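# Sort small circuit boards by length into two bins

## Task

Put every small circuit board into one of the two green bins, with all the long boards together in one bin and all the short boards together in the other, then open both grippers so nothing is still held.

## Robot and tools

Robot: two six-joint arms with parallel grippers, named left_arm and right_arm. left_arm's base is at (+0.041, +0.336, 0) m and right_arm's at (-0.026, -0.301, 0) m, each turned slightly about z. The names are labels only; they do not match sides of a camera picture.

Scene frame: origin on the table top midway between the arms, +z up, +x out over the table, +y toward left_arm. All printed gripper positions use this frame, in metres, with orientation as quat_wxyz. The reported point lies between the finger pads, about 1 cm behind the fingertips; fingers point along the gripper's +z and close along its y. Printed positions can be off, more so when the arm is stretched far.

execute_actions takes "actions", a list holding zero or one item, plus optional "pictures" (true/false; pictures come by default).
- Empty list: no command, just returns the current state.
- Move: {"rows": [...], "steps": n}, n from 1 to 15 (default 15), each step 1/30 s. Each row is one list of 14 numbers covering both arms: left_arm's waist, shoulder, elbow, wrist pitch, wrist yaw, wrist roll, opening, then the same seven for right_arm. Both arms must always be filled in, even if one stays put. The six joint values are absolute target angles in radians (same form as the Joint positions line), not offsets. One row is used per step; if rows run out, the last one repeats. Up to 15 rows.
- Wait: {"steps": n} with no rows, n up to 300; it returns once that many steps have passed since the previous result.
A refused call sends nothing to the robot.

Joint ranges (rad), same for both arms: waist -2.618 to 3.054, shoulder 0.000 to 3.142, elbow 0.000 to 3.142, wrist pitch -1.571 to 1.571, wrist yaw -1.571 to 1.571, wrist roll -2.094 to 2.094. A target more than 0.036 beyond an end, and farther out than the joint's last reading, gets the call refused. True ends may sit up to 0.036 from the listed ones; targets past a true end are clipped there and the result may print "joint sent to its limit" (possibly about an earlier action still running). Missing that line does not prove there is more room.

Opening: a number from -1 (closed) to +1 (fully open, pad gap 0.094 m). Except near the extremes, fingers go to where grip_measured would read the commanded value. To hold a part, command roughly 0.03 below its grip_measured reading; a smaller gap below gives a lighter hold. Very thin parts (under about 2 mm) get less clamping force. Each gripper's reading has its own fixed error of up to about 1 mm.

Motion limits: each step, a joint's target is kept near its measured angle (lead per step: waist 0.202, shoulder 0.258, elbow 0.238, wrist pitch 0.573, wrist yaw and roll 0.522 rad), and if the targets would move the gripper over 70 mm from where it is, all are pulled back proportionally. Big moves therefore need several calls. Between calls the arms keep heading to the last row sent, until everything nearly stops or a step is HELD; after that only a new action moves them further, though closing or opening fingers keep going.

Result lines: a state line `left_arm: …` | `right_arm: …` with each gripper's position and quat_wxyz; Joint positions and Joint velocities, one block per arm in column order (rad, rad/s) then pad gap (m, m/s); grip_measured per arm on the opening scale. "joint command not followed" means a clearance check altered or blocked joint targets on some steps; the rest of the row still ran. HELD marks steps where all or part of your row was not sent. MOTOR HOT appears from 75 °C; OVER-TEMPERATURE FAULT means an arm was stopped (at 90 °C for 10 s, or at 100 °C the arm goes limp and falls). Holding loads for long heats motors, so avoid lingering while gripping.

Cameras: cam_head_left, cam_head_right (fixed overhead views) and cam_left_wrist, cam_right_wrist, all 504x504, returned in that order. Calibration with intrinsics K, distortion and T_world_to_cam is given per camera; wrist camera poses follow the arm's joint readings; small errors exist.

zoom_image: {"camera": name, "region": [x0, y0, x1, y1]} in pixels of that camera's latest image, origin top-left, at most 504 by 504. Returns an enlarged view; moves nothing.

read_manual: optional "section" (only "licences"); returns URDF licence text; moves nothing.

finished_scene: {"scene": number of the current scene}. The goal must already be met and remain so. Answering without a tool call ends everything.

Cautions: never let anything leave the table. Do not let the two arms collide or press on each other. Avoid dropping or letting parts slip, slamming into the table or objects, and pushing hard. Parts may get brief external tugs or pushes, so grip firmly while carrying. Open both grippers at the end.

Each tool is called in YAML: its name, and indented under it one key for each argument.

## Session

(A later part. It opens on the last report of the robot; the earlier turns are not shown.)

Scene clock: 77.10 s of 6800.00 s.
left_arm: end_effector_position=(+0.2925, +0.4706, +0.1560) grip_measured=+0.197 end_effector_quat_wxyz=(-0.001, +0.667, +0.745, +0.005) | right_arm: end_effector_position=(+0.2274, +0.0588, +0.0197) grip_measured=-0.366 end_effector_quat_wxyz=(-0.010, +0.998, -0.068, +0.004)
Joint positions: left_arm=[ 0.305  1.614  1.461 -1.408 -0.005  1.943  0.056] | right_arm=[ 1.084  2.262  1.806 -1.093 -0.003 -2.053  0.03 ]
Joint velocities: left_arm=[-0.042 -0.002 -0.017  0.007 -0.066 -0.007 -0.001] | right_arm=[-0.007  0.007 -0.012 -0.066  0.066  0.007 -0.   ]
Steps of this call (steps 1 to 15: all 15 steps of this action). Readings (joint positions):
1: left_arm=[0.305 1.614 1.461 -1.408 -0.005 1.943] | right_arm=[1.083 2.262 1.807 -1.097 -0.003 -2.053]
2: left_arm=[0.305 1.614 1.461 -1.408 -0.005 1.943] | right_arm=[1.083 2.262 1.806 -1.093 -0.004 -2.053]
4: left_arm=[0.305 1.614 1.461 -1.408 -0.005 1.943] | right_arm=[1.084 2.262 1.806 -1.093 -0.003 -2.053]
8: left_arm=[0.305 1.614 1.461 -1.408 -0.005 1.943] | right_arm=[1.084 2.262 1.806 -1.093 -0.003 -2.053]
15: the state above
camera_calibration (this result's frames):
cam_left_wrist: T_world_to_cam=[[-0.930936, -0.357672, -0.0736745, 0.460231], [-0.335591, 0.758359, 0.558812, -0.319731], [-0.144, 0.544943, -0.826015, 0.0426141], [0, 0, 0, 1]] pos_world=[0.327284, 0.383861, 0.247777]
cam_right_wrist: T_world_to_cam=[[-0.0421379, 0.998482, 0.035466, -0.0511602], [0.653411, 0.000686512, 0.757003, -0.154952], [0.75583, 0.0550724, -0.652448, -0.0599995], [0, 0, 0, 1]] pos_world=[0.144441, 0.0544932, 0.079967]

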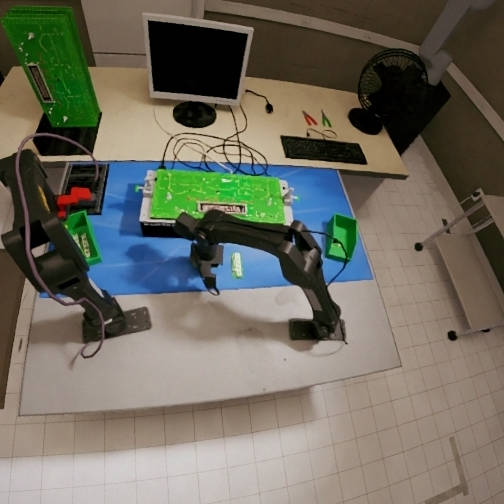

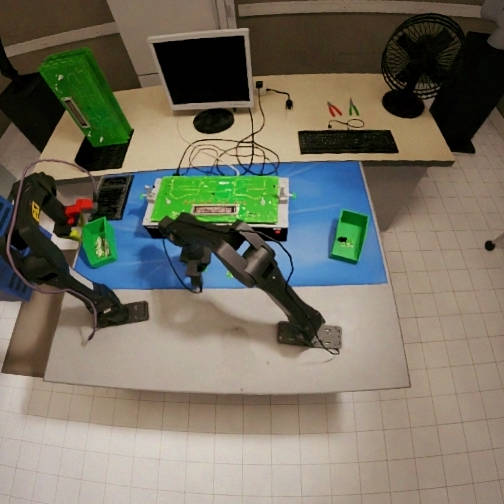

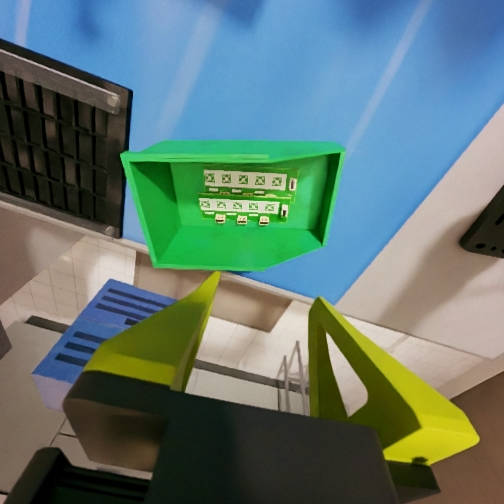

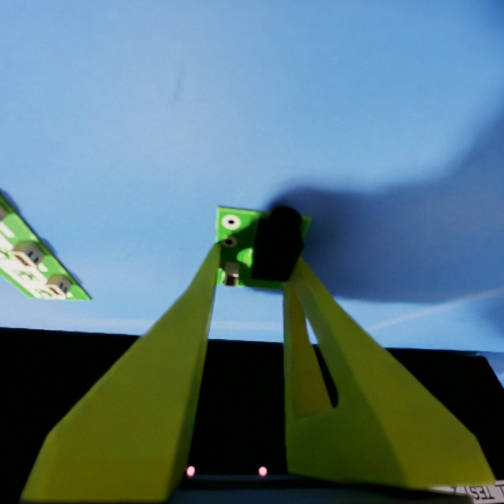

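execute_actions:
  actions:
    - {"rows":[[0.3,1.62,1.47,-1.42,0,1.95,0.2,1.09,2.23,1.87,-1.19,0,-2.06,-0.4],[0.3,1.62,1.47,-1.42,0,1.95,0.2,1.09,2.23,1.87,-1.19,0,-2.06,-0.4],[0.3,1.62,1.47,-1.42,0,1.95,0.2,1.09,2.23,1.87,-1.19,0,-2.06,-0.4],[0.3,1.62,1.47,-1.42,0,1.95,0.2,1.09,2.23,1.87,-1.19,0,-2.06,-0.4],[0.3,1.62,1.47,-1.42,0,1.95,0.2,1.09,2.15,1.93,-1.33,0,-2.06,-0.4],[0.3,1.62,1.47,-1.42,0,1.95,0.2,1.09,2.15,1.93,-1.33,0,-2.06,-0.4],[0.3,1.62,1.47,-1.42,0,1.95,0.2,1.09,2.15,1.93,-1.33,0,-2.06,-0.4],[0.3,1.62,1.47,-1.42,0,1.95,0.2,1.09,2.15,1.93,-1.33,0,-2.06,-0.4],[0.3,1.62,1.47,-1.42,0,1.95,0.2,1.09,1.98,1.85,-1.42,0,-2.06,-0.4],[0.3,1.62,1.47,-1.42,0,1.95,0.2,1.09,1.98,1.85,-1.42,0,-2.06,-0.4],[0.3,1.62,1.47,-1.42,0,1.95,0.2,1.09,1.98,1.85,-1.42,0,-2.06,-0.4],[0.3,1.62,1.47,-1.42,0,1.95,0.2,1.09,1.8,1.68,-1.44,0,-2.06,-0.4]]}
  pictures: false

execute_actions:
  actions:
    - {"rows":[[0.3,1.62,1.47,-1.42,0,1.95,0.2,1.09,1.62,1.49,-1.44,0,-2.06,-0.4]],"steps":8}
  pictures: false

execute_actions:
  actions:
    - {"rows":[[-0.6,1.5,1.35,-1.42,0,1.95,0.2,-0.345,1.62,1.49,-1.44,0,-1.75,-0.4]]}
  pictures: false

execute_actions:
  actions:
    - {"rows":[[-1.308,1.8,1.68,-1.45,0,1.95,0.2,-0.345,1.73,1.57,-1.39,0,-1.75,-0.4]]}
  pictures: false

execute_actions:
  actions:
    - {"rows":[[-1.308,2.0,1.85,-1.4,0,1.95,0.2,-0.345,1.75,1.46,-1.25,0,-1.75,-0.4],[-1.308,2.0,1.85,-1.4,0,1.95,0.2,-0.345,1.75,1.46,-1.25,0,-1.75,-0.4],[-1.308,2.0,1.85,-1.4,0,1.95,0.2,-0.345,1.75,1.46,-1.25,0,-1.75,-0.4],[-1.308,2.0,1.85,-1.4,0,1.95,0.2,-0.345,1.75,1.46,-1.25,0,-1.75,-0.4],[-1.308,2.0,1.85,-1.4,0,1.95,0.2,-0.345,1.75,1.46,-1.25,0,-1.75,-0.4],[-1.308,2.185,1.98,-1.31,0,1.95,0.2,-0.345,1.775,1.36,-1.13,0,-1.75,-0.4],[-1.308,2.185,1.98,-1.31,0,1.95,0.2,-0.345,1.775,1.36,-1.13,0,-1.75,-0.4],[-1.308,2.185,1.98,-1.31,0,1.95,0.2,-0.345,1.775,1.36,-1.13,0,-1.75,-0.4],[-1.308,2.185,1.98,-1.31,0,1.95,0.2,-0.345,1.775,1.36,-1.13,0,-1.75,-0.4],[-1.308,2.185,1.98,-1.31,0,1.95,0.2,-0.345,1.775,1.36,-1.13,0,-1.75,-0.4],[-1.308,2.185,1.98,-1.31,0,1.95,0.2,-0.345,1.795,1.275,-1.02,0,-1.75,-0.4]]}
  pictures: false

execute_actions:
  actions:
    - {"steps":15}

Scene clock: 82.07 s of 6800.00 s.
left_arm: end_effector_position=(+0.2925, +0.4706, +0.1560) grip_measured=+0.197 end_effector_quat_wxyz=(-0.001, +0.667, +0.745, +0.005) | right_arm: end_effector_position=(+0.1853, -0.0008, +0.1491) grip_measured=-0.366 end_effector_quat_wxyz=(-0.036, +0.997, -0.068, +0.021)
Joint positions: left_arm=[ 0.305  1.614  1.461 -1.408 -0.005  1.943  0.056] | right_arm=[ 1.084  1.861  1.721 -1.348 -0.002 -2.053  0.03 ]
Joint velocities: left_arm=[-0.002 -0.002  0.002 -0.095 -0.037  0.022 -0.   ] | right_arm=[-0.017 -1.414 -0.54  -0.93  -0.022  0.11  -0.   ]
Steps of this call (steps 1 to 15: the robot went on to your last target; steps 16 to 90: nothing new was sent; then 1.47 s passed at rest; steps 91 to 105: all 15 steps of this action). Readings (joint positions):
91: left_arm=[0.305 1.614 1.461 -1.408 -0.005 1.943] | right_arm=[1.084 2.260 1.814 -1.102 -0.003 -2.053]
92: left_arm=[0.305 1.614 1.461 -1.408 -0.005 1.943] | right_arm=[1.084 2.260 1.822 -1.115 -0.003 -2.053]
94: left_arm=[0.305 1.614 1.461 -1.408 -0.005 1.943] | right_arm=[1.084 2.258 1.838 -1.134 -0.003 -2.053]
98: left_arm=[0.305 1.614 1.461 -1.408 -0.005 1.943] | right_arm=[1.084 2.210 1.886 -1.232 -0.003 -2.053]
105: the state above

Scene clock: 82.33 s of 6800.00 s.
left_arm: end_effector_position=(+0.2925, +0.4706, +0.1560) grip_measured=+0.197 end_effector_quat_wxyz=(-0.001, +0.667, +0.745, +0.005) | right_arm: end_effector_position=(+0.1389, -0.0662, +0.1669) grip_measured=-0.366 end_effector_quat_wxyz=(-0.011, +0.998, -0.068, +0.005)
Joint positions: left_arm=[ 0.305  1.614  1.461 -1.408 -0.005  1.943  0.056] | right_arm=[ 1.084  1.612  1.502 -1.437 -0.002 -2.053  0.03 ]
Joint velocities: left_arm=[-0.007 -0.002  0.002 -0.066  0.022 -0.037  0.001] | right_arm=[ 0.022  0.061 -0.134 -0.051 -0.007  0.022 -0.   ]
Steps of this call (steps 1 to 8: all 8 steps of this action). Readings (joint positions):
1: left_arm=[0.305 1.614 1.461 -1.408 -0.005 1.943] | right_arm=[1.084 1.800 1.677 -1.351 -0.002 -2.053]
2: left_arm=[0.305 1.614 1.461 -1.408 -0.005 1.943] | right_arm=[1.084 1.731 1.611 -1.350 -0.002 -2.053]
4: left_arm=[0.305 1.614 1.461 -1.408 -0.005 1.943] | right_arm=[1.084 1.636 1.531 -1.403 -0.002 -2.053]
8: the state above

Scene clock: 82.83 s of 6800.00 s.
left_arm: end_effector_position=(+0.2810, +0.2263, +0.1561) grip_measured=+0.198 end_effector_quat_wxyz=(+0.009, +0.928, +0.373, +0.007) | right_arm: end_effector_position=(+0.2627, -0.3172, +0.1610) grip_measured=-0.366 end_effector_quat_wxyz=(-0.004, +0.754, -0.656, +0.006)
Joint positions: left_arm=[-0.612  1.522  1.37  -1.396  0.002  1.943  0.056] | right_arm=[ 0.07   1.628  1.496 -1.425  0.    -1.77   0.03 ]
Joint velocities: left_arm=[-0.271 -0.017 -0.002 -0.081  0.037  0.007  0.   ] | right_arm=[-2.044  0.002 -0.017  0.007  0.037  0.095  0.001]
Steps of this call (steps 1 to 15: all 15 steps of this action). Readings (joint positions):
1: left_arm=[0.284 1.602 1.446 -1.397 -0.016 1.943] | right_arm=[1.062 1.615 1.499 -1.437 -0.013 -2.011]
2: left_arm=[0.235 1.579 1.415 -1.386 -0.026 1.943] | right_arm=[1.014 1.618 1.496 -1.437 -0.021 -1.960]
4: left_arm=[0.090 1.541 1.376 -1.394 -0.024 1.943] | right_arm=[0.875 1.624 1.496 -1.435 -0.018 -1.887]
8: left_arm=[-0.210 1.522 1.370 -1.396 -0.016 1.943] | right_arm=[0.584 1.628 1.496 -1.427 -0.008 -1.811]
15: the state above

Scene clock: 83.33 s of 6800.00 s.
left_arm: end_effector_position=(+0.1724, +0.0290, +0.1437) grip_measured=+0.198 end_effector_quat_wxyz=(-0.004, +1.000, +0.014, -0.005) | right_arm: end_effector_position=(+0.2540, -0.4483, +0.1402) grip_measured=-0.366 end_effector_quat_wxyz=(-0.007, -0.596, +0.803, +0.002)
Joint positions: left_arm=[-1.346  1.822  1.653 -1.413  0.006  1.946  0.056] | right_arm=[-0.351  1.75   1.55  -1.38   0.011 -1.76   0.03 ]
Joint velocities: left_arm=[ 0.178 -0.007  0.007 -0.081 -0.095  0.022  0.001] | right_arm=[-0.007 -0.007  0.002 -0.051 -0.081 -0.037 -0.002]
Steps of this call (steps 1 to 15: all 15 steps of this action). Readings (joint positions):
1: left_arm=[-0.636 1.550 1.401 -1.424 -0.009 1.944] | right_arm=[-0.003 1.641 1.506 -1.429 0.001 -1.768]
2: left_arm=[-0.679 1.604 1.470 -1.456 -0.017 1.945] | right_arm=[-0.075 1.663 1.528 -1.428 0.001 -1.766]
4: left_arm=[-0.790 1.718 1.590 -1.440 -0.020 1.946] | right_arm=[-0.215 1.711 1.550 -1.398 -0.000 -1.764]
8: left_arm=[-1.056 1.818 1.650 -1.400 -0.022 1.946] | right_arm=[-0.369 1.751 1.550 -1.380 0.020 -1.761]
15: the state above

Scene clock: 83.83 s of 6800.00 s.
left_arm: end_effector_position=(+0.2258, -0.0503, +0.0780) grip_measured=+0.198 end_effector_quat_wxyz=(-0.003, +1.000, +0.031, +0.002) | right_arm: end_effector_position=(+0.2498, -0.4459, +0.0579) grip_measured=-0.366 end_effector_quat_wxyz=(-0.014, -0.596, +0.803, +0.016)
Joint positions: left_arm=[-1.309  2.209  1.952 -1.317 -0.007  1.949  0.056] | right_arm=[-0.351  1.799  1.279 -1.092  0.01  -1.759  0.03 ]
Joint velocities: left_arm=[-0.002 -0.11   0.007 -0.037  0.007  0.051  0.   ] | right_arm=[-0.007  0.125 -0.188  0.344 -0.051 -0.022  0.   ]
Steps of this call (steps 1 to 15: all 15 steps of this action). Readings (joint positions):
1: left_arm=[-1.338 1.845 1.683 -1.436 0.004 1.946] | right_arm=[-0.351 1.748 1.537 -1.364 0.011 -1.760]
2: left_arm=[-1.329 1.886 1.744 -1.450 0.003 1.948] | right_arm=[-0.351 1.745 1.516 -1.339 0.011 -1.760]
4: left_arm=[-1.315 1.954 1.817 -1.411 -0.000 1.948] | right_arm=[-0.351 1.750 1.478 -1.312 0.011 -1.760]
8: left_arm=[-1.309 2.106 1.935 -1.371 -0.004 1.949] | right_arm=[-0.351 1.763 1.396 -1.225 0.010 -1.760]
15: the state above

Scene clock: 84.33 s of 6800.00 s.
left_arm: end_effector_position=(+0.2260, -0.0507, +0.0811) grip_measured=+0.198 end_effector_quat_wxyz=(+0.001, +1.000, +0.031, +0.004) | right_arm: end_effector_position=(+0.2605, -0.4515, +0.0549) grip_measured=-0.366 end_effector_quat_wxyz=(-0.003, -0.596, +0.803, -0.005)
Joint positions: left_arm=[-1.309  2.201  1.952 -1.316 -0.007  1.949  0.056] | right_arm=[-0.351  1.803  1.273 -1.035  0.01  -1.759  0.03 ]
Joint velocities: left_arm=[ 0.002  0.017 -0.002 -0.007 -0.095  0.022  0.001] | right_arm=[-0.007 -0.002 -0.012 -0.022 -0.007  0.022 -0.001]
Steps of this call (steps 1 to 15: the robot went on to your last target). Readings (joint positions):
1: left_arm=[-1.309 2.206 1.952 -1.316 -0.007 1.949] | right_arm=[-0.351 1.802 1.274 -1.083 0.010 -1.759]
2: left_arm=[-1.309 2.204 1.952 -1.316 -0.007 1.949] | right_arm=[-0.351 1.803 1.273 -1.074 0.010 -1.759]
4: left_arm=[-1.309 2.202 1.952 -1.316 -0.007 1.949] | right_arm=[-0.351 1.803 1.273 -1.059 0.010 -1.759]
8: left_arm=[-1.309 2.201 1.952 -1.316 -0.007 1.949] | right_arm=[-0.351 1.803 1.273 -1.042 0.010 -1.759]
15: the state above
camera_calibration (this result's frames):
cam_left_wrist: T_world_to_cam=[[-0.31137, 0.947759, -0.069296, 0.13219], [0.774187, 0.29528, 0.559861, -0.179253], [0.551075, 0.120676, -0.825684, 0.0766558], [0, 0, 0, 1]] pos_world=[0.137692, -0.0816047, 0.172811]
cam_right_wrist: T_world_to_cam=[[0.99312, -0.115737, 0.0178373, -0.313282], [-0.0889109, -0.646099, 0.758057, -0.301657], [-0.0762105, -0.754427, -0.651944, -0.1827], [0, 0, 0, 1]] pos_world=[0.270382, -0.368993, 0.115151]

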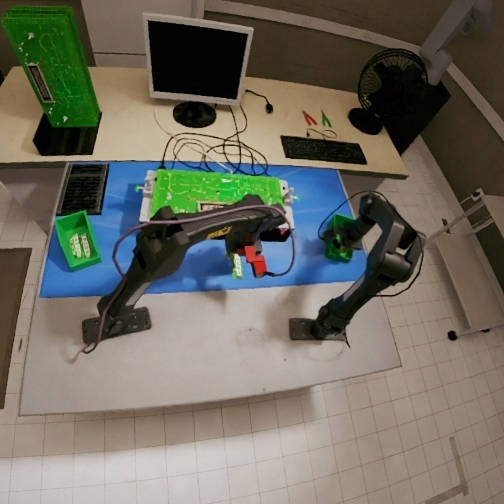

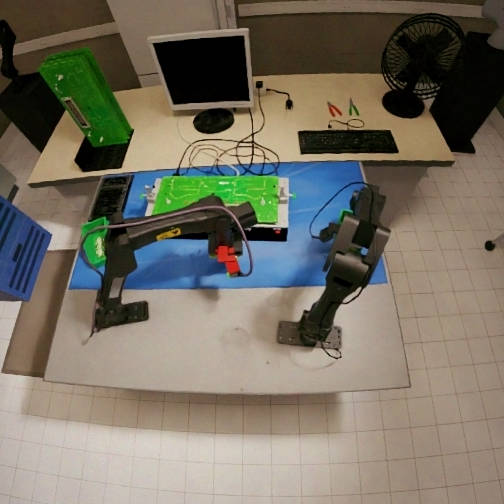

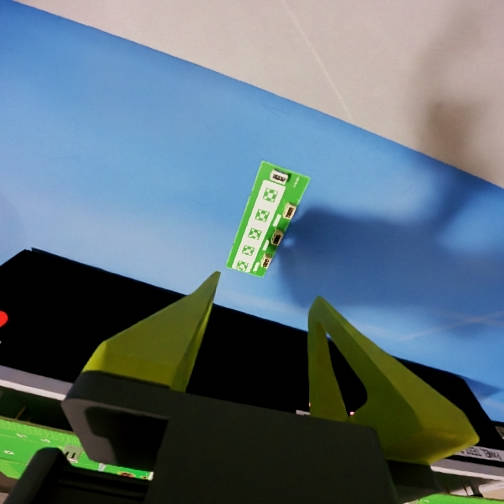

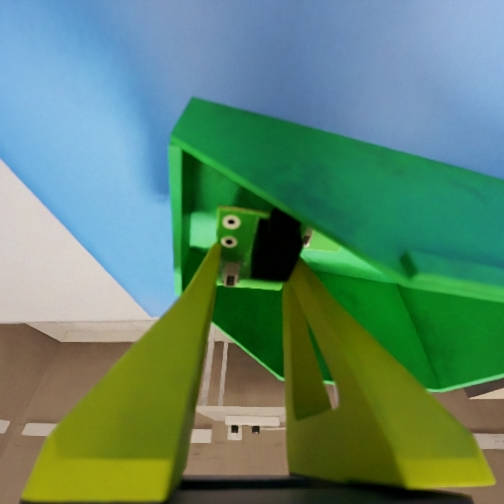

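execute_actions:
  actions:
    - {"rows":[[-1.308,2.22,1.93,-1.24,0,2.0,0.2,-0.345,1.795,1.275,-1.02,0,-1.75,-0.15],[-1.308,2.22,1.93,-1.24,0,2.0,0.2,-0.345,1.795,1.275,-1.02,0,-1.75,-0.15],[-1.308,2.22,1.93,-1.24,0,2.0,0.2,-0.345,1.795,1.275,-1.02,0,-1.75,-0.15],[-1.308,2.22,1.93,-1.24,0,2.0,0.2,-0.345,1.795,1.275,-1.02,0,-1.75,-0.15],[-1.308,2.22,1.93,-1.24,0,2.0,0.2,-0.345,1.795,1.275,-1.02,0,-1.75,-0.15],[-1.308,2.22,1.93,-1.24,0,2.0,0.2,-0.345,1.795,1.275,-1.02,0,-1.75,-0.15],[-1.308,2.25,1.85,-1.15,0,2.0,0.2,-0.345,1.795,1.275,-1.02,0,-1.75,-0.15]]}
  pictures: false

execute_actions:
  actions:
    - {"rows":[[-1.308,2.25,1.85,-1.15,0,2.0,0.2,-0.345,1.76,1.42,-1.23,0,-1.75,-0.15],[-1.308,2.25,1.85,-1.15,0,2.0,0.2,-0.345,1.76,1.42,-1.23,0,-1.75,-0.15],[-1.308,2.25,1.85,-1.15,0,2.0,0.2,-0.345,1.76,1.42,-1.23,0,-1.75,-0.15],[-1.308,2.25,1.85,-1.15,0,2.0,0.2,-0.345,1.76,1.42,-1.23,0,-1.75,-0.15],[-1.308,2.25,1.85,-1.15,0,2.0,0.2,-0.345,1.76,1.42,-1.23,0,-1.75,-0.15],[-1.308,2.25,1.85,-1.15,0,2.0,0.2,-0.345,1.76,1.42,-1.23,0,-1.75,-0.15],[-1.308,2.25,1.85,-1.15,0,2.0,0.2,-0.345,1.72,1.58,-1.43,0,-1.75,-0.15]]}

Scene clock: 87.47 s of 6800.00 s.
left_arm: end_effector_position=(+0.2287, -0.0566, +0.0342) grip_measured=+0.198 end_effector_quat_wxyz=(-0.003, +1.000, +0.010, +0.002) | right_arm: end_effector_position=(+0.2609, -0.4517, +0.0549) grip_measured=-0.152 end_effector_quat_wxyz=(-0.003, -0.596, +0.803, -0.005)
Joint positions: left_arm=[-1.309  2.258  1.858 -1.175 -0.007  1.991  0.056] | right_arm=[-0.351  1.803  1.273 -1.033  0.01  -1.759  0.04 ]
Joint velocities: left_arm=[ 0.007  0.027 -0.037  0.037  0.051  0.022 -0.001] | right_arm=[-0.022  0.002 -0.012  0.007  0.007 -0.022 -0.   ]
Steps of this call (steps 1 to 15: the robot went on to your last target; steps 16 to 79: nothing new was sent; steps 80 to 94: all 15 steps of this action). Readings (joint positions):
80: left_arm=[-1.309 2.201 1.952 -1.311 -0.007 1.955] | right_arm=[-0.351 1.803 1.273 -1.033 0.010 -1.759]
81: left_arm=[-1.309 2.201 1.952 -1.300 -0.007 1.963] | right_arm=[-0.351 1.803 1.273 -1.033 0.010 -1.759]
83: left_arm=[-1.309 2.201 1.952 -1.279 -0.007 1.973] | right_arm=[-0.351 1.803 1.273 -1.033 0.010 -1.759]
87: left_arm=[-1.309 2.203 1.923 -1.226 -0.007 1.985] | right_arm=[-0.351 1.803 1.273 -1.033 0.010 -1.759]
94: the state above

Scene clock: 87.97 s of 6800.00 s.
left_arm: end_effector_position=(+0.2304, -0.0601, +0.0340) grip_measured=+0.198 end_effector_quat_wxyz=(+0.004, +1.000, +0.009, +0.006) | right_arm: end_effector_position=(+0.2602, -0.4512, +0.1532) grip_measured=-0.152 end_effector_quat_wxyz=(+0.006, -0.596, +0.803, -0.024)
Joint positions: left_arm=[-1.309  2.258  1.858 -1.158 -0.007  1.992  0.056] | right_arm=[-0.351  1.723  1.569 -1.367  0.01  -1.759  0.04 ]
Joint velocities: left_arm=[-0.012 -0.007 -0.007 -0.007 -0.051  0.022  0.001] | right_arm=[-0.017  0.017 -0.002 -0.33  -0.037  0.007  0.001]
Steps of this call (steps 1 to 15: all 15 steps of this action). Readings (joint positions):
1: left_arm=[-1.309 2.258 1.858 -1.172 -0.007 1.991] | right_arm=[-0.351 1.805 1.291 -1.060 0.010 -1.759]
2: left_arm=[-1.309 2.258 1.858 -1.170 -0.007 1.991] | right_arm=[-0.351 1.806 1.320 -1.099 0.010 -1.759]
4: left_arm=[-1.309 2.258 1.858 -1.164 -0.007 1.991] | right_arm=[-0.351 1.794 1.374 -1.137 0.010 -1.759]
8: left_arm=[-1.309 2.258 1.858 -1.160 -0.007 1.992] | right_arm=[-0.351 1.774 1.469 -1.244 0.010 -1.759]
15: the state above
camera_calibration (this result's frames):
cam_left_wrist: T_world_to_cam=[[-0.269655, 0.959975, -0.0757295, 0.130516], [0.784598, 0.264624, 0.560696, -0.157799], [0.558294, 0.0917772, -0.824551, 0.033022], [0, 0, 0, 1]] pos_world=[0.140567, -0.0865655, 0.12559]
cam_right_wrist: T_world_to_cam=[[0.991578, -0.115338, 0.0589147, -0.320352], [-0.118933, -0.630824, 0.766757, -0.362655], [-0.0512713, -0.767306, -0.639228, -0.132693], [0, 0, 0, 1]] pos_world=[0.267718, -0.367537, 0.21212]

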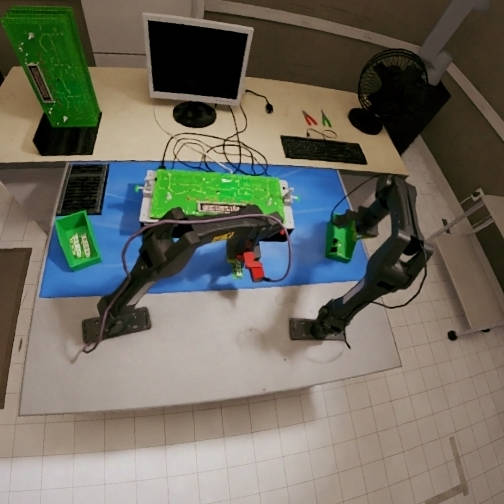

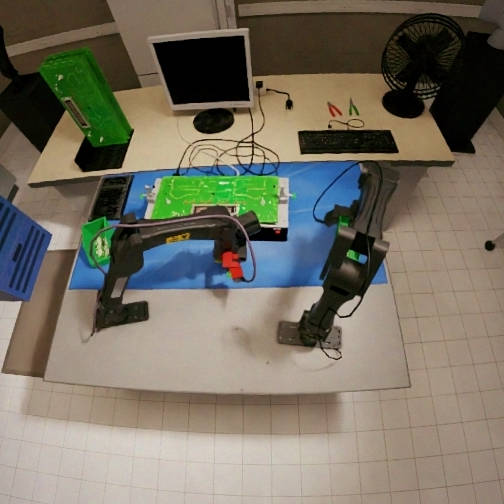

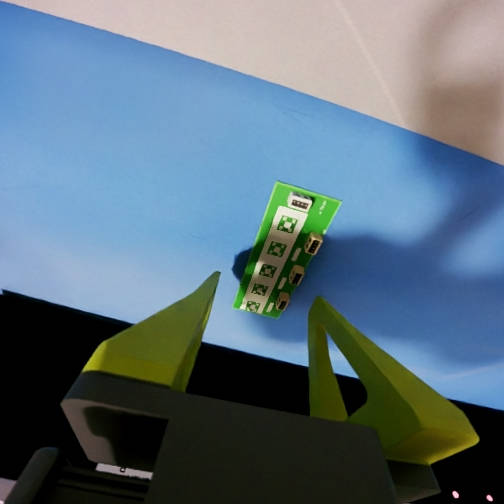

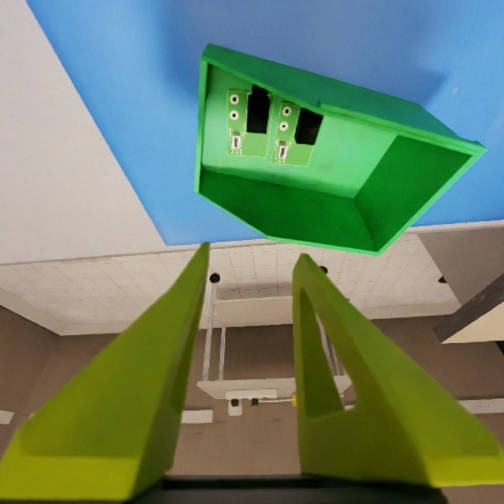

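execute_actions:
  actions:
    - {"rows":[[-1.308,2.265,1.75,-1.08,0,2.0,0.2,-0.345,1.72,1.58,-1.43,0,-1.75,-0.15]]}

execute_actions:
  actions:
    - {"rows":[[-1.308,2.29,1.735,-1.08,0,2.0,0.1,-0.345,1.72,1.58,-1.43,0,-1.75,-0.15],[-1.308,2.29,1.735,-1.08,0,2.0,0.05,-0.345,1.72,1.58,-1.43,0,-1.75,-0.15],[-1.308,2.29,1.735,-1.08,0,2.0,0,-0.345,1.72,1.58,-1.43,0,-1.75,-0.15],[-1.308,2.29,1.735,-1.08,0,2.0,-0.05,-0.345,1.72,1.58,-1.43,0,-1.75,-0.15],[-1.308,2.29,1.735,-1.08,0,2.0,-0.1,-0.345,1.72,1.58,-1.43,0,-1.75,-0.15],[-1.308,2.29,1.735,-1.08,0,2.0,-0.15,-0.345,1.72,1.58,-1.43,0,-1.75,-0.15],[-1.308,2.29,1.735,-1.08,0,2.0,-0.2,-0.345,1.72,1.58,-1.43,0,-1.75,-0.15],[-1.308,2.29,1.735,-1.08,0,2.0,-0.25,-0.345,1.72,1.58,-1.43,0,-1.75,-0.15],[-1.308,2.29,1.735,-1.08,0,2.0,-0.3,-0.345,1.72,1.58,-1.43,0,-1.75,-0.15],[-1.308,2.29,1.735,-1.08,0,2.0,-0.33,-0.345,1.72,1.58,-1.43,0,-1.75,-0.15],[-1.308,2.29,1.735,-1.08,0,2.0,-0.4,-0.345,1.72,1.58,-1.43,0,-1.75,-0.15]]}
  pictures: false

Scene clock: 90.10 s of 6800.00 s.
left_arm: end_effector_position=(+0.2272, -0.0534, +0.0155) grip_measured=+0.198 end_effector_quat_wxyz=(-0.000, +1.000, +0.009, +0.004) | right_arm: end_effector_position=(+0.2515, -0.4467, +0.1527) grip_measured=-0.152 end_effector_quat_wxyz=(-0.002, -0.596, +0.803, -0.006)
Joint positions: left_arm=[-1.309  2.253  1.774 -1.09  -0.007  1.993  0.056] | right_arm=[-0.351  1.723  1.569 -1.407  0.01  -1.759  0.04 ]
Joint velocities: left_arm=[-0.002 -0.002 -0.007  0.007 -0.022  0.066 -0.001] | right_arm=[-0.002 -0.002 -0.002  0.022  0.095  0.051 -0.002]
Steps of this call (steps 1 to 30: the robot went on to your last target; steps 31 to 49: nothing new was sent; steps 50 to 64: all 15 steps of this action). Readings (joint positions):
50: left_arm=[-1.309 2.256 1.844 -1.143 -0.007 1.993] | right_arm=[-0.351 1.723 1.569 -1.407 0.010 -1.759]
51: left_arm=[-1.309 2.252 1.822 -1.125 -0.007 1.993] | right_arm=[-0.351 1.723 1.569 -1.407 0.010 -1.759]
53: left_arm=[-1.309 2.255 1.785 -1.111 -0.007 1.993] | right_arm=[-0.351 1.723 1.569 -1.407 0.010 -1.759]
57: left_arm=[-1.309 2.252 1.777 -1.096 -0.007 1.993] | right_arm=[-0.351 1.723 1.569 -1.407 0.010 -1.759]
64: the state above
camera_calibration (this result's frames):
cam_left_wrist: T_world_to_cam=[[-0.269222, 0.960816, -0.0659672, 0.121576], [0.787164, 0.258993, 0.559728, -0.147612], [0.554881, 0.0987639, -0.826046, 0.0201319], [0, 0, 0, 1]] pos_world=[0.137755, -0.08057, 0.107272]
cam_right_wrist: T_world_to_cam=[[0.993006, -0.116085, 0.0215402, -0.30623], [-0.0918566, -0.644982, 0.758657, -0.372344], [-0.0741754, -0.75533, -0.651134, -0.117069], [0, 0, 0, 1]] pos_world=[0.261202, -0.364129, 0.21285]

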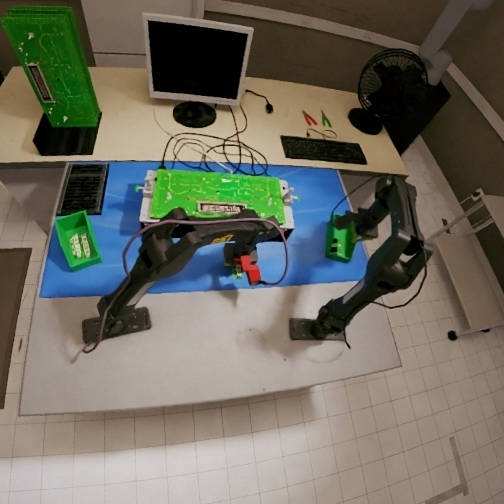

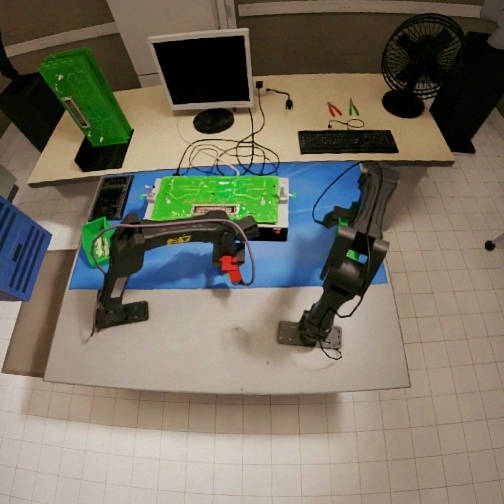

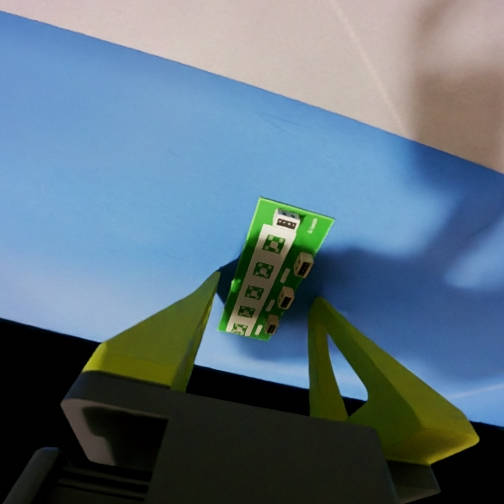

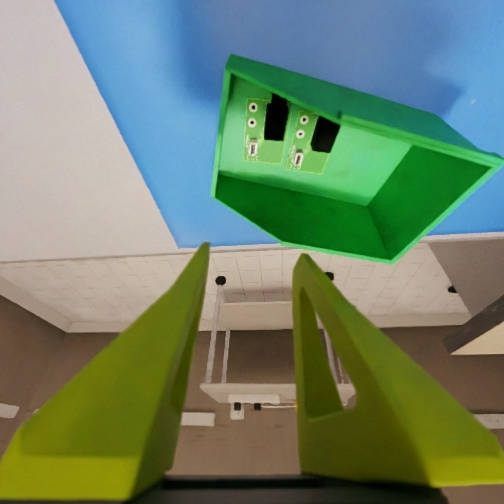

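Scene clock: 90.60 s of 6800.00 s.
left_arm: end_effector_position=(+0.2278, -0.0580, +0.0144) grip_measured=-0.355 end_effector_quat_wxyz=(+0.009, +1.000, +0.009, +0.004) | right_arm: end_effector_position=(+0.2515, -0.4467, +0.1527) grip_measured=-0.152 end_effector_quat_wxyz=(-0.002, -0.596, +0.803, -0.006)
Joint positions: left_arm=[-1.309  2.254  1.772 -1.069  0.001  1.993  0.03 ] | right_arm=[-0.351  1.723  1.569 -1.407  0.01  -1.759  0.04 ]
Joint velocities: left_arm=[-0.007 -0.017  0.002  0.037 -0.037 -0.037 -0.   ] | right_arm=[ 0.002  0.002 -0.017  0.066 -0.037 -0.007  0.   ]
Steps of this call (steps 1 to 15: all 15 steps of this action). Readings (joint positions):
1: left_arm=[-1.309 2.254 1.773 -1.088 -0.007 1.993] | right_arm=[-0.351 1.723 1.569 -1.407 0.010 -1.759]
2: left_arm=[-1.309 2.254 1.772 -1.082 -0.005 1.993] | right_arm=[-0.351 1.723 1.569 -1.407 0.010 -1.759]
4: left_arm=[-1.309 2.254 1.772 -1.074 -0.001 1.993] | right_arm=[-0.351 1.723 1.569 -1.407 0.010 -1.759]
8: left_arm=[-1.309 2.254 1.772 -1.069 0.002 1.993] | right_arm=[-0.351 1.723 1.569 -1.407 0.010 -1.759]
15: the state above

execute_actions:
  actions:
    - {"rows":[[-1.308,2.22,1.84,-1.17,0,2.0,-0.4,-0.345,1.72,1.58,-1.43,0,-1.75,-0.15],[-1.308,2.22,1.84,-1.17,0,2.0,-0.4,-0.345,1.72,1.58,-1.43,0,-1.75,-0.15],[-1.308,2.22,1.84,-1.17,0,2.0,-0.4,-0.345,1.72,1.58,-1.43,0,-1.75,-0.15],[-1.308,2.22,1.84,-1.17,0,2.0,-0.4,-0.345,1.72,1.58,-1.43,0,-1.75,-0.15],[-1.308,2.15,1.92,-1.33,0,2.0,-0.4,-0.345,1.72,1.58,-1.43,0,-1.75,-0.15],[-1.308,2.15,1.92,-1.33,0,2.0,-0.4,-0.345,1.72,1.58,-1.43,0,-1.75,-0.15],[-1.308,2.15,1.92,-1.33,0,2.0,-0.4,-0.345,1.72,1.58,-1.43,0,-1.75,-0.15],[-1.308,2.15,1.92,-1.33,0,2.0,-0.4,-0.345,1.72,1.58,-1.43,0,-1.75,-0.15],[-1.308,1.98,1.85,-1.42,0,2.0,-0.4,-0.345,1.72,1.58,-1.43,0,-1.75,-0.15],[-1.308,1.98,1.85,-1.42,0,2.0,-0.4,-0.345,1.72,1.58,-1.43,0,-1.75,-0.15],[-1.308,1.98,1.85,-1.42,0,2.0,-0.4,-0.345,1.72,1.58,-1.43,0,-1.75,-0.15],[-1.308,1.8,1.68,-1.44,0,2.0,-0.4,-0.345,1.72,1.58,-1.43,0,-1.75,-0.15]]}
  pictures: false

execute_actions:
  actions:
    - {"rows":[[-1.308,1.55,1.42,-1.44,0,2.0,-0.4,-0.345,1.72,1.58,-1.43,0,-1.75,-0.15]],"steps":8}
  pictures: false

execute_actions:
  actions:
    - {"rows":[[0.24,1.55,1.42,-1.44,0,0.08,-0.4,-0.345,1.72,1.58,-1.43,0,-1.75,-0.15]]}
  pictures: false

execute_actions:
  actions:
    - {"rows":[[0.24,1.66,1.5,-1.40,0,0.08,-0.4,-0.345,1.72,1.58,-1.43,0,-1.75,-0.15]]}
  pictures: false

execute_actions:
  actions:
    - {"rows":[[0.24,1.69,1.37,-1.23,0,0.08,-0.4,-0.345,1.72,1.58,-1.43,0,-1.75,-0.15],[0.24,1.69,1.37,-1.23,0,0.08,-0.4,-0.345,1.72,1.58,-1.43,0,-1.75,-0.15],[0.24,1.69,1.37,-1.23,0,0.08,-0.4,-0.345,1.72,1.58,-1.43,0,-1.75,-0.15],[0.24,1.69,1.37,-1.23,0,0.08,-0.4,-0.345,1.72,1.58,-1.43,0,-1.75,-0.15],[0.24,1.69,1.37,-1.23,0,0.08,-0.4,-0.345,1.72,1.58,-1.43,0,-1.75,-0.15],[0.24,1.71,1.26,-1.09,0,0.08,-0.4,-0.345,1.72,1.58,-1.43,0,-1.75,-0.15],[0.24,1.71,1.26,-1.09,0,0.08,-0.4,-0.345,1.72,1.58,-1.43,0,-1.75,-0.15],[0.24,1.71,1.26,-1.09,0,0.08,-0.4,-0.345,1.72,1.58,-1.43,0,-1.75,-0.15],[0.24,1.71,1.26,-1.09,0,0.08,-0.4,-0.345,1.72,1.58,-1.43,0,-1.75,-0.15],[0.24,1.71,1.26,-1.09,0,0.08,-0.4,-0.345,1.72,1.58,-1.43,0,-1.75,-0.15],[0.24,1.735,1.15,-0.96,0,0.08,-0.4,-0.345,1.72,1.58,-1.43,0,-1.75,-0.15]]}
  pictures: false

execute_actions:
  actions:
    - {"steps":12}

Scene clock: 94.43 s of 6800.00 s.
left_arm: end_effector_position=(+0.2014, +0.0014, +0.1581) grip_measured=-0.355 end_effector_quat_wxyz=(+0.052, +0.998, +0.009, +0.028) | right_arm: end_effector_position=(+0.2515, -0.4467, +0.1527) grip_measured=-0.152 end_effector_quat_wxyz=(-0.002, -0.596, +0.803, -0.006)
Joint positions: left_arm=[-1.309  1.848  1.737 -1.342 -0.007  1.994  0.03 ] | right_arm=[-0.351  1.723  1.569 -1.407  0.01  -1.759  0.04 ]
Joint velocities: left_arm=[ 0.012 -1.438 -0.52  -0.857 -0.022  0.022 -0.   ] | right_arm=[ 0.012  0.012 -0.002  0.007  0.037 -0.066  0.   ]
Steps of this call (steps 1 to 15: the robot went on to your last target; steps 16 to 90: nothing new was sent; then 0.33 s passed at rest; steps 91 to 105: all 15 steps of this action). Readings (joint positions):
91: left_arm=[-1.309 2.253 1.780 -1.078 0.001 1.993] | right_arm=[-0.351 1.723 1.569 -1.407 0.010 -1.759]
92: left_arm=[-1.309 2.253 1.788 -1.092 -0.001 1.993] | right_arm=[-0.351 1.723 1.569 -1.407 0.010 -1.759]
94: left_arm=[-1.309 2.246 1.803 -1.112 -0.002 1.993] | right_arm=[-0.351 1.723 1.569 -1.407 0.010 -1.759]
98: left_arm=[-1.309 2.199 1.872 -1.221 -0.005 1.993] | right_arm=[-0.351 1.723 1.569 -1.407 0.010 -1.759]
105: the state above

Scene clock: 94.70 s of 6800.00 s.
left_arm: end_effector_position=(+0.1585, +0.0926, +0.1741) grip_measured=-0.355 end_effector_quat_wxyz=(+0.022, +1.000, +0.007, +0.014) | right_arm: end_effector_position=(+0.2515, -0.4467, +0.1527) grip_measured=-0.152 end_effector_quat_wxyz=(-0.002, -0.596, +0.803, -0.006)
Joint positions: left_arm=[-1.309  1.53   1.448 -1.439 -0.007  1.997  0.03 ] | right_arm=[-0.351  1.723  1.569 -1.407  0.01  -1.759  0.04 ]
Joint velocities: left_arm=[ 0.007  0.115 -0.173 -0.037 -0.037  0.11   0.   ] | right_arm=[ 0.002  0.002  0.002 -0.022  0.007  0.007  0.001]
Steps of this call (steps 1 to 8: all 8 steps of this action). Readings (joint positions):
1: left_arm=[-1.309 1.785 1.697 -1.346 -0.007 1.994] | right_arm=[-0.351 1.723 1.569 -1.407 0.010 -1.759]
2: left_arm=[-1.309 1.713 1.631 -1.342 -0.007 1.994] | right_arm=[-0.351 1.723 1.569 -1.407 0.010 -1.759]
4: left_arm=[-1.309 1.584 1.512 -1.379 -0.007 1.995] | right_arm=[-0.351 1.723 1.569 -1.407 0.010 -1.759]
8: the state above

Scene clock: 95.20 s of 6800.00 s.
left_arm: end_effector_position=(+0.3120, +0.3095, +0.1659) grip_measured=-0.354 end_effector_quat_wxyz=(+0.014, +0.321, +0.947, +0.005) | right_arm: end_effector_position=(+0.2515, -0.4467, +0.1527) grip_measured=-0.152 end_effector_quat_wxyz=(-0.002, -0.596, +0.803, -0.006)
Joint positions: left_arm=[-0.284  1.552  1.438 -1.428 -0.004  0.549  0.03 ] | right_arm=[-0.351  1.723  1.569 -1.407  0.01  -1.759  0.04 ]
Joint velocities: left_arm=[ 2.059 -0.017 -0.002 -0.066 -0.022 -2.747  0.001] | right_arm=[-0.007 -0.002 -0.007  0.037 -0.051  0.022 -0.001]
Steps of this call (steps 1 to 15: all 15 steps of this action). Readings (joint positions):
1: left_arm=[-1.287 1.534 1.443 -1.440 0.004 1.925] | right_arm=[-0.351 1.723 1.569 -1.407 0.010 -1.759]
2: left_arm=[-1.236 1.537 1.439 -1.439 0.012 1.825] | right_arm=[-0.351 1.723 1.569 -1.407 0.010 -1.759]
4: left_arm=[-1.094 1.546 1.438 -1.436 0.008 1.629] | right_arm=[-0.351 1.723 1.569 -1.407 0.010 -1.759]
8: left_arm=[-0.800 1.552 1.438 -1.428 0.000 1.236] | right_arm=[-0.351 1.723 1.569 -1.407 0.010 -1.759]
15: the state above

Scene clock: 95.70 s of 6800.00 s.
left_arm: end_effector_position=(+0.3088, +0.4599, +0.1434) grip_measured=-0.354 end_effector_quat_wxyz=(-0.011, -0.160, +0.987, +0.001) | right_arm: end_effector_position=(+0.2515, -0.4467, +0.1527) grip_measured=-0.152 end_effector_quat_wxyz=(-0.002, -0.596, +0.803, -0.006)
Joint positions: left_arm=[ 0.246  1.677  1.479 -1.394 -0.007  0.102  0.03 ] | right_arm=[-0.351  1.723  1.569 -1.407  0.01  -1.759  0.04 ]
Joint velocities: left_arm=[-0.046  0.017 -0.012  0.051  0.007 -0.154 -0.   ] | right_arm=[-0.002 -0.012 -0.007  0.007  0.037 -0.066  0.001]
Steps of this call (steps 1 to 15: all 15 steps of this action). Readings (joint positions):
1: left_arm=[-0.210 1.564 1.446 -1.432 -0.003 0.459] | right_arm=[-0.351 1.723 1.569 -1.407 0.010 -1.759]
2: left_arm=[-0.137 1.585 1.462 -1.431 -0.003 0.384] | right_arm=[-0.351 1.723 1.569 -1.407 0.010 -1.759]
4: left_arm=[0.006 1.633 1.479 -1.407 -0.001 0.277] | right_arm=[-0.351 1.723 1.569 -1.407 0.010 -1.759]
8: left_arm=[0.241 1.678 1.479 -1.393 -0.012 0.161] | right_arm=[-0.351 1.723 1.569 -1.407 0.010 -1.759]
15: the state above

Scene clock: 96.20 s of 6800.00 s.
left_arm: end_effector_position=(+0.3047, +0.4570, +0.0502) grip_measured=-0.354 end_effector_quat_wxyz=(-0.023, -0.166, +0.986, -0.004) | right_arm: end_effector_position=(+0.2515, -0.4467, +0.1527) grip_measured=-0.152 end_effector_quat_wxyz=(-0.002, -0.596, +0.803, -0.006)
Joint positions: left_arm=[ 0.245  1.732  1.166 -1.05  -0.004  0.089  0.03 ] | right_arm=[-0.351  1.723  1.569 -1.407  0.01  -1.759  0.04 ]
Joint velocities: left_arm=[ 0.002  0.149 -0.305  0.3    0.037 -0.007  0.001] | right_arm=[-0.012  0.007  0.007 -0.007  0.022 -0.007 -0.001]
Steps of this call (steps 1 to 15: all 15 steps of this action). Readings (joint positions):
1: left_arm=[0.245 1.675 1.465 -1.375 -0.006 0.100] | right_arm=[-0.351 1.723 1.569 -1.407 0.010 -1.759]
2: left_arm=[0.245 1.673 1.443 -1.346 -0.006 0.097] | right_arm=[-0.351 1.723 1.569 -1.407 0.010 -1.759]
4: left_arm=[0.245 1.680 1.402 -1.310 -0.005 0.094] | right_arm=[-0.351 1.723 1.569 -1.407 0.010 -1.759]
8: left_arm=[0.245 1.694 1.309 -1.208 -0.005 0.090] | right_arm=[-0.351 1.723 1.569 -1.407 0.010 -1.759]
15: the state above

Scene clock: 96.60 s of 6800.00 s.
left_arm: end_effector_position=(+0.3157, +0.4619, +0.0457) grip_measured=-0.354 end_effector_quat_wxyz=(+0.000, -0.167, +0.986, +0.002) | right_arm: end_effector_position=(+0.2515, -0.4467, +0.1527) grip_measured=-0.152 end_effector_quat_wxyz=(-0.002, -0.596, +0.803, -0.006)
Joint positions: left_arm=[ 0.245  1.738  1.155 -0.986 -0.004  0.088  0.03 ] | right_arm=[-0.351  1.723  1.569 -1.407  0.01  -1.759  0.04 ]
Joint velocities: left_arm=[-0.002  0.017  0.002  0.051 -0.022  0.051  0.001] | right_arm=[ 0.007 -0.027  0.007 -0.022  0.022 -0.037 -0.001]
Steps of this call (steps 1 to 12: the robot went on to your last target). Readings (joint positions):
1: left_arm=[0.245 1.736 1.158 -1.041 -0.004 0.089] | right_arm=[-0.351 1.723 1.569 -1.407 0.010 -1.759]
2: left_arm=[0.245 1.738 1.156 -1.032 -0.004 0.089] | right_arm=[-0.351 1.723 1.569 -1.407 0.010 -1.759]
4: left_arm=[0.245 1.738 1.155 -1.015 -0.004 0.088] | right_arm=[-0.351 1.723 1.569 -1.407 0.010 -1.759]
8: left_arm=[0.245 1.738 1.155 -0.993 -0.004 0.088] | right_arm=[-0.351 1.723 1.569 -1.407 0.010 -1.759]
12: the state above
camera_calibration (this result's frames):
cam_left_wrist: T_world_to_cam=[[0.555603, -0.828624, -0.068458, 0.218641], [-0.670763, -0.495359, 0.551993, 0.441458], [-0.491306, -0.26077, -0.831034, 0.441595], [0, 0, 0, 1]] pos_world=[0.391595, 0.515006, 0.138267]
cam_right_wrist: T_world_to_cam=[[0.993006, -0.116085, 0.0215402, -0.30623], [-0.0918566, -0.644982, 0.758657, -0.372344], [-0.0741754, -0.75533, -0.651134, -0.117069], [0, 0, 0, 1]] pos_world=[0.261202, -0.364129, 0.21285]

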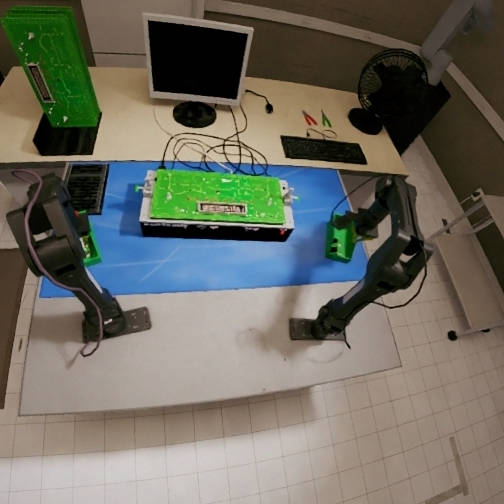

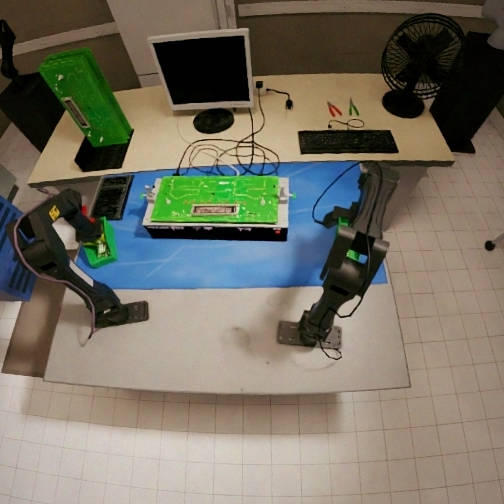

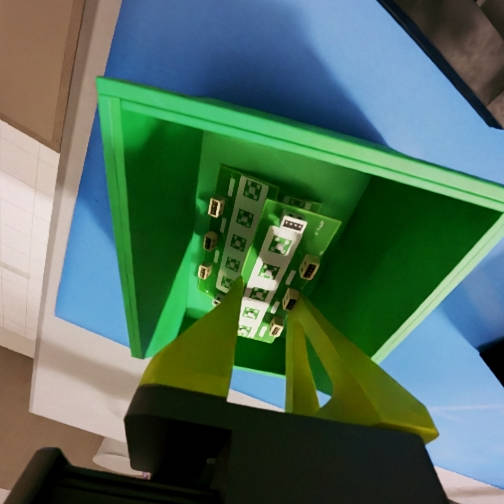

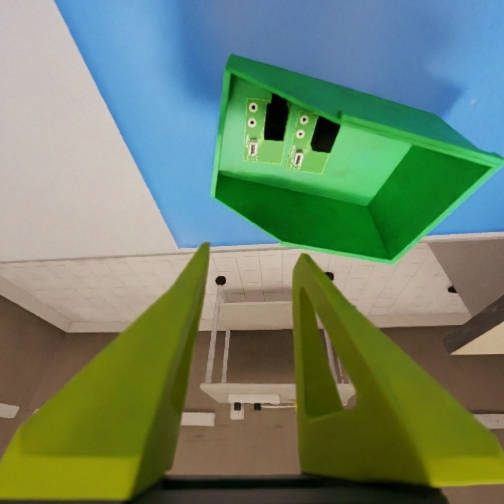

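execute_actions:
  actions:
    - {"rows":[[0.24,1.735,1.15,-0.96,0,0.08,-0.15,-0.345,1.72,1.58,-1.43,0,-1.75,-0.15]],"steps":10}
  pictures: false

execute_actions:
  actions:
    - {"rows":[[0.24,1.70,1.3,-1.17,0,0.08,-0.15,-0.345,1.72,1.58,-1.43,0,-1.75,-0.15]],"steps":12}
  pictures: false

execute_actions:
  actions:
    - {"rows":[[0.24,1.62,1.47,-1.42,0,0.08,-0.15,-0.345,1.72,1.58,-1.43,0,-1.75,-0.15]],"steps":15}

Scene clock: 99.97 s of 6800.00 s.
left_arm: end_effector_position=(+0.3166, +0.4624, +0.0457) grip_measured=-0.153 end_effector_quat_wxyz=(+0.002, -0.167, +0.986, +0.003) | right_arm: end_effector_position=(+0.2515, -0.4467, +0.1527) grip_measured=-0.152 end_effector_quat_wxyz=(-0.002, -0.596, +0.803, -0.006)
Joint positions: left_arm=[ 0.245  1.738  1.155 -0.982 -0.004  0.088  0.04 ] | right_arm=[-0.351  1.723  1.569 -1.407  0.01  -1.759  0.04 ]
Joint velocities: left_arm=[-0.022  0.002  0.002 -0.022  0.007 -0.037  0.001] | right_arm=[ 0.017 -0.007 -0.017 -0.022 -0.037 -0.007 -0.   ]
Steps of this call (steps 1 to 30: the robot went on to your last target; steps 31 to 90: nothing new was sent; then 0.03 s passed at rest; steps 91 to 100: all 10 steps of this action). Readings (joint positions):
91: left_arm=[0.245 1.738 1.155 -0.982 -0.004 0.088] | right_arm=[-0.351 1.723 1.569 -1.407 0.010 -1.759]
92: left_arm=[0.245 1.738 1.155 -0.982 -0.004 0.088] | right_arm=[-0.351 1.723 1.569 -1.407 0.010 -1.759]
94: left_arm=[0.245 1.738 1.155 -0.982 -0.004 0.088] | right_arm=[-0.351 1.723 1.569 -1.407 0.010 -1.759]
98: left_arm=[0.245 1.738 1.155 -0.982 -0.004 0.088] | right_arm=[-0.351 1.723 1.569 -1.407 0.010 -1.759]
100: the state above

Scene clock: 100.37 s of 6800.00 s.
left_arm: end_effector_position=(+0.3184, +0.4631, +0.0860) grip_measured=-0.153 end_effector_quat_wxyz=(+0.002, -0.167, +0.986, +0.002) | right_arm: end_effector_position=(+0.2515, -0.4467, +0.1527) grip_measured=-0.152 end_effector_quat_wxyz=(-0.002, -0.596, +0.803, -0.006)
Joint positions: left_arm=[ 0.245  1.706  1.284 -1.143 -0.003  0.088  0.04 ] | right_arm=[-0.351  1.723  1.569 -1.407  0.01  -1.759  0.04 ]
Joint velocities: left_arm=[ 0.017  0.007 -0.007 -0.095 -0.095 -0.022  0.   ] | right_arm=[-0.007 -0.007  0.012 -0.007  0.022  0.022  0.   ]
Steps of this call (steps 1 to 12: all 12 steps of this action). Readings (joint positions):
1: left_arm=[0.245 1.739 1.172 -1.009 -0.004 0.088] | right_arm=[-0.351 1.723 1.569 -1.407 0.010 -1.759]
2: left_arm=[0.245 1.740 1.199 -1.049 -0.003 0.088] | right_arm=[-0.351 1.723 1.569 -1.407 0.010 -1.759]
4: left_arm=[0.245 1.728 1.251 -1.090 -0.003 0.088] | right_arm=[-0.351 1.723 1.569 -1.407 0.010 -1.759]
8: left_arm=[0.245 1.707 1.284 -1.118 -0.003 0.088] | right_arm=[-0.351 1.723 1.569 -1.407 0.010 -1.759]
12: the state above

Scene clock: 100.87 s of 6800.00 s.
left_arm: end_effector_position=(+0.3024, +0.4558, +0.1558) grip_measured=-0.153 end_effector_quat_wxyz=(+0.009, -0.167, +0.986, +0.004) | right_arm: end_effector_position=(+0.2515, -0.4467, +0.1527) grip_measured=-0.152 end_effector_quat_wxyz=(-0.002, -0.596, +0.803, -0.006)
Joint positions: left_arm=[ 0.245  1.614  1.461 -1.399 -0.003  0.088  0.04 ] | right_arm=[-0.351  1.723  1.569 -1.407  0.01  -1.759  0.04 ]
Joint velocities: left_arm=[-0.002  0.002 -0.017 -0.037 -0.037 -0.007 -0.   ] | right_arm=[-0.017 -0.002 -0.002 -0.022  0.007 -0.051 -0.   ]
Steps of this call (steps 1 to 15: all 15 steps of this action). Readings (joint positions):
1: left_arm=[0.245 1.705 1.304 -1.179 -0.003 0.088] | right_arm=[-0.351 1.723 1.569 -1.407 0.010 -1.759]
2: left_arm=[0.245 1.704 1.339 -1.234 -0.003 0.088] | right_arm=[-0.351 1.723 1.569 -1.407 0.010 -1.759]
4: left_arm=[0.245 1.672 1.407 -1.296 -0.003 0.088] | right_arm=[-0.351 1.723 1.569 -1.407 0.010 -1.759]
8: left_arm=[0.245 1.614 1.460 -1.352 -0.003 0.088] | right_arm=[-0.351 1.723 1.569 -1.407 0.010 -1.759]
15: the state above
camera_calibration (this result's frames):
cam_left_wrist: T_world_to_cam=[[0.556959, -0.82803, -0.0645229, 0.227117], [-0.679182, -0.498796, 0.538438, 0.374947], [-0.478026, -0.256065, -0.840191, 0.520254], [0, 0, 0, 1]] pos_world=[0.376857, 0.5083, 0.249881]
cam_right_wrist: T_world_to_cam=[[0.993006, -0.116085, 0.0215402, -0.30623], [-0.0918566, -0.644982, 0.758657, -0.372344], [-0.0741754, -0.75533, -0.651134, -0.117069], [0, 0, 0, 1]] pos_world=[0.261202, -0.364129, 0.21285]

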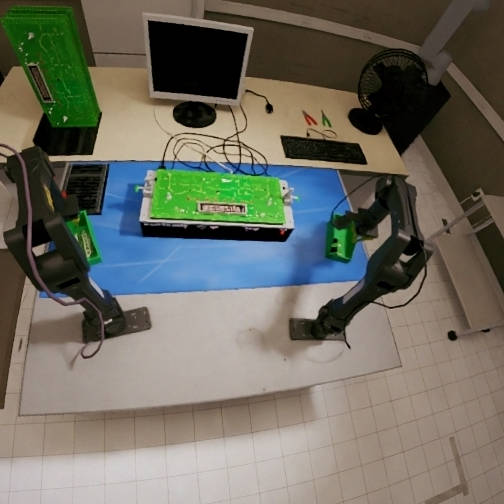

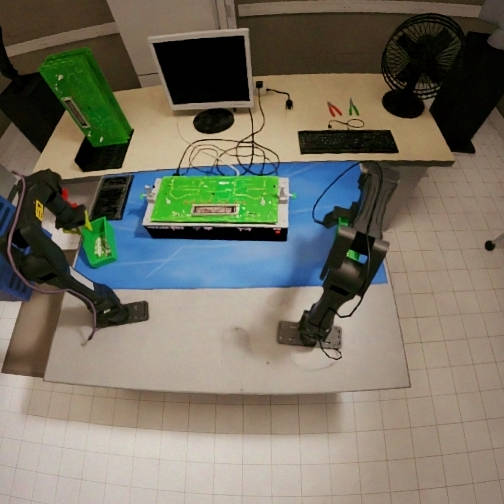

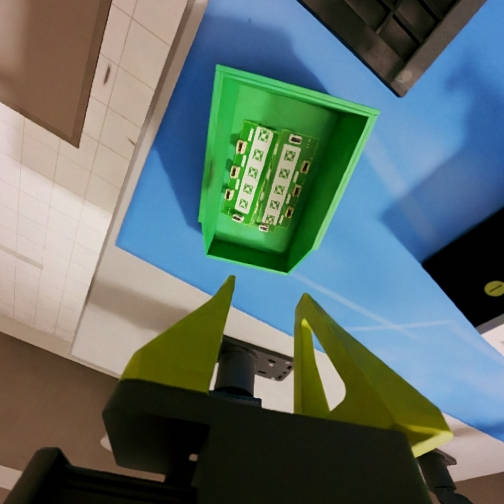

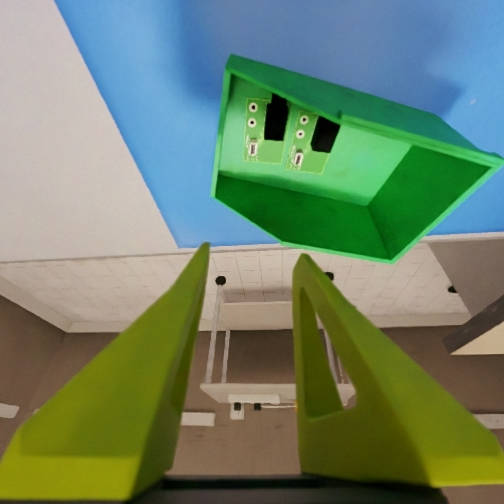

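finished_scene:
  scene: 1

The scene is finished: the task was done.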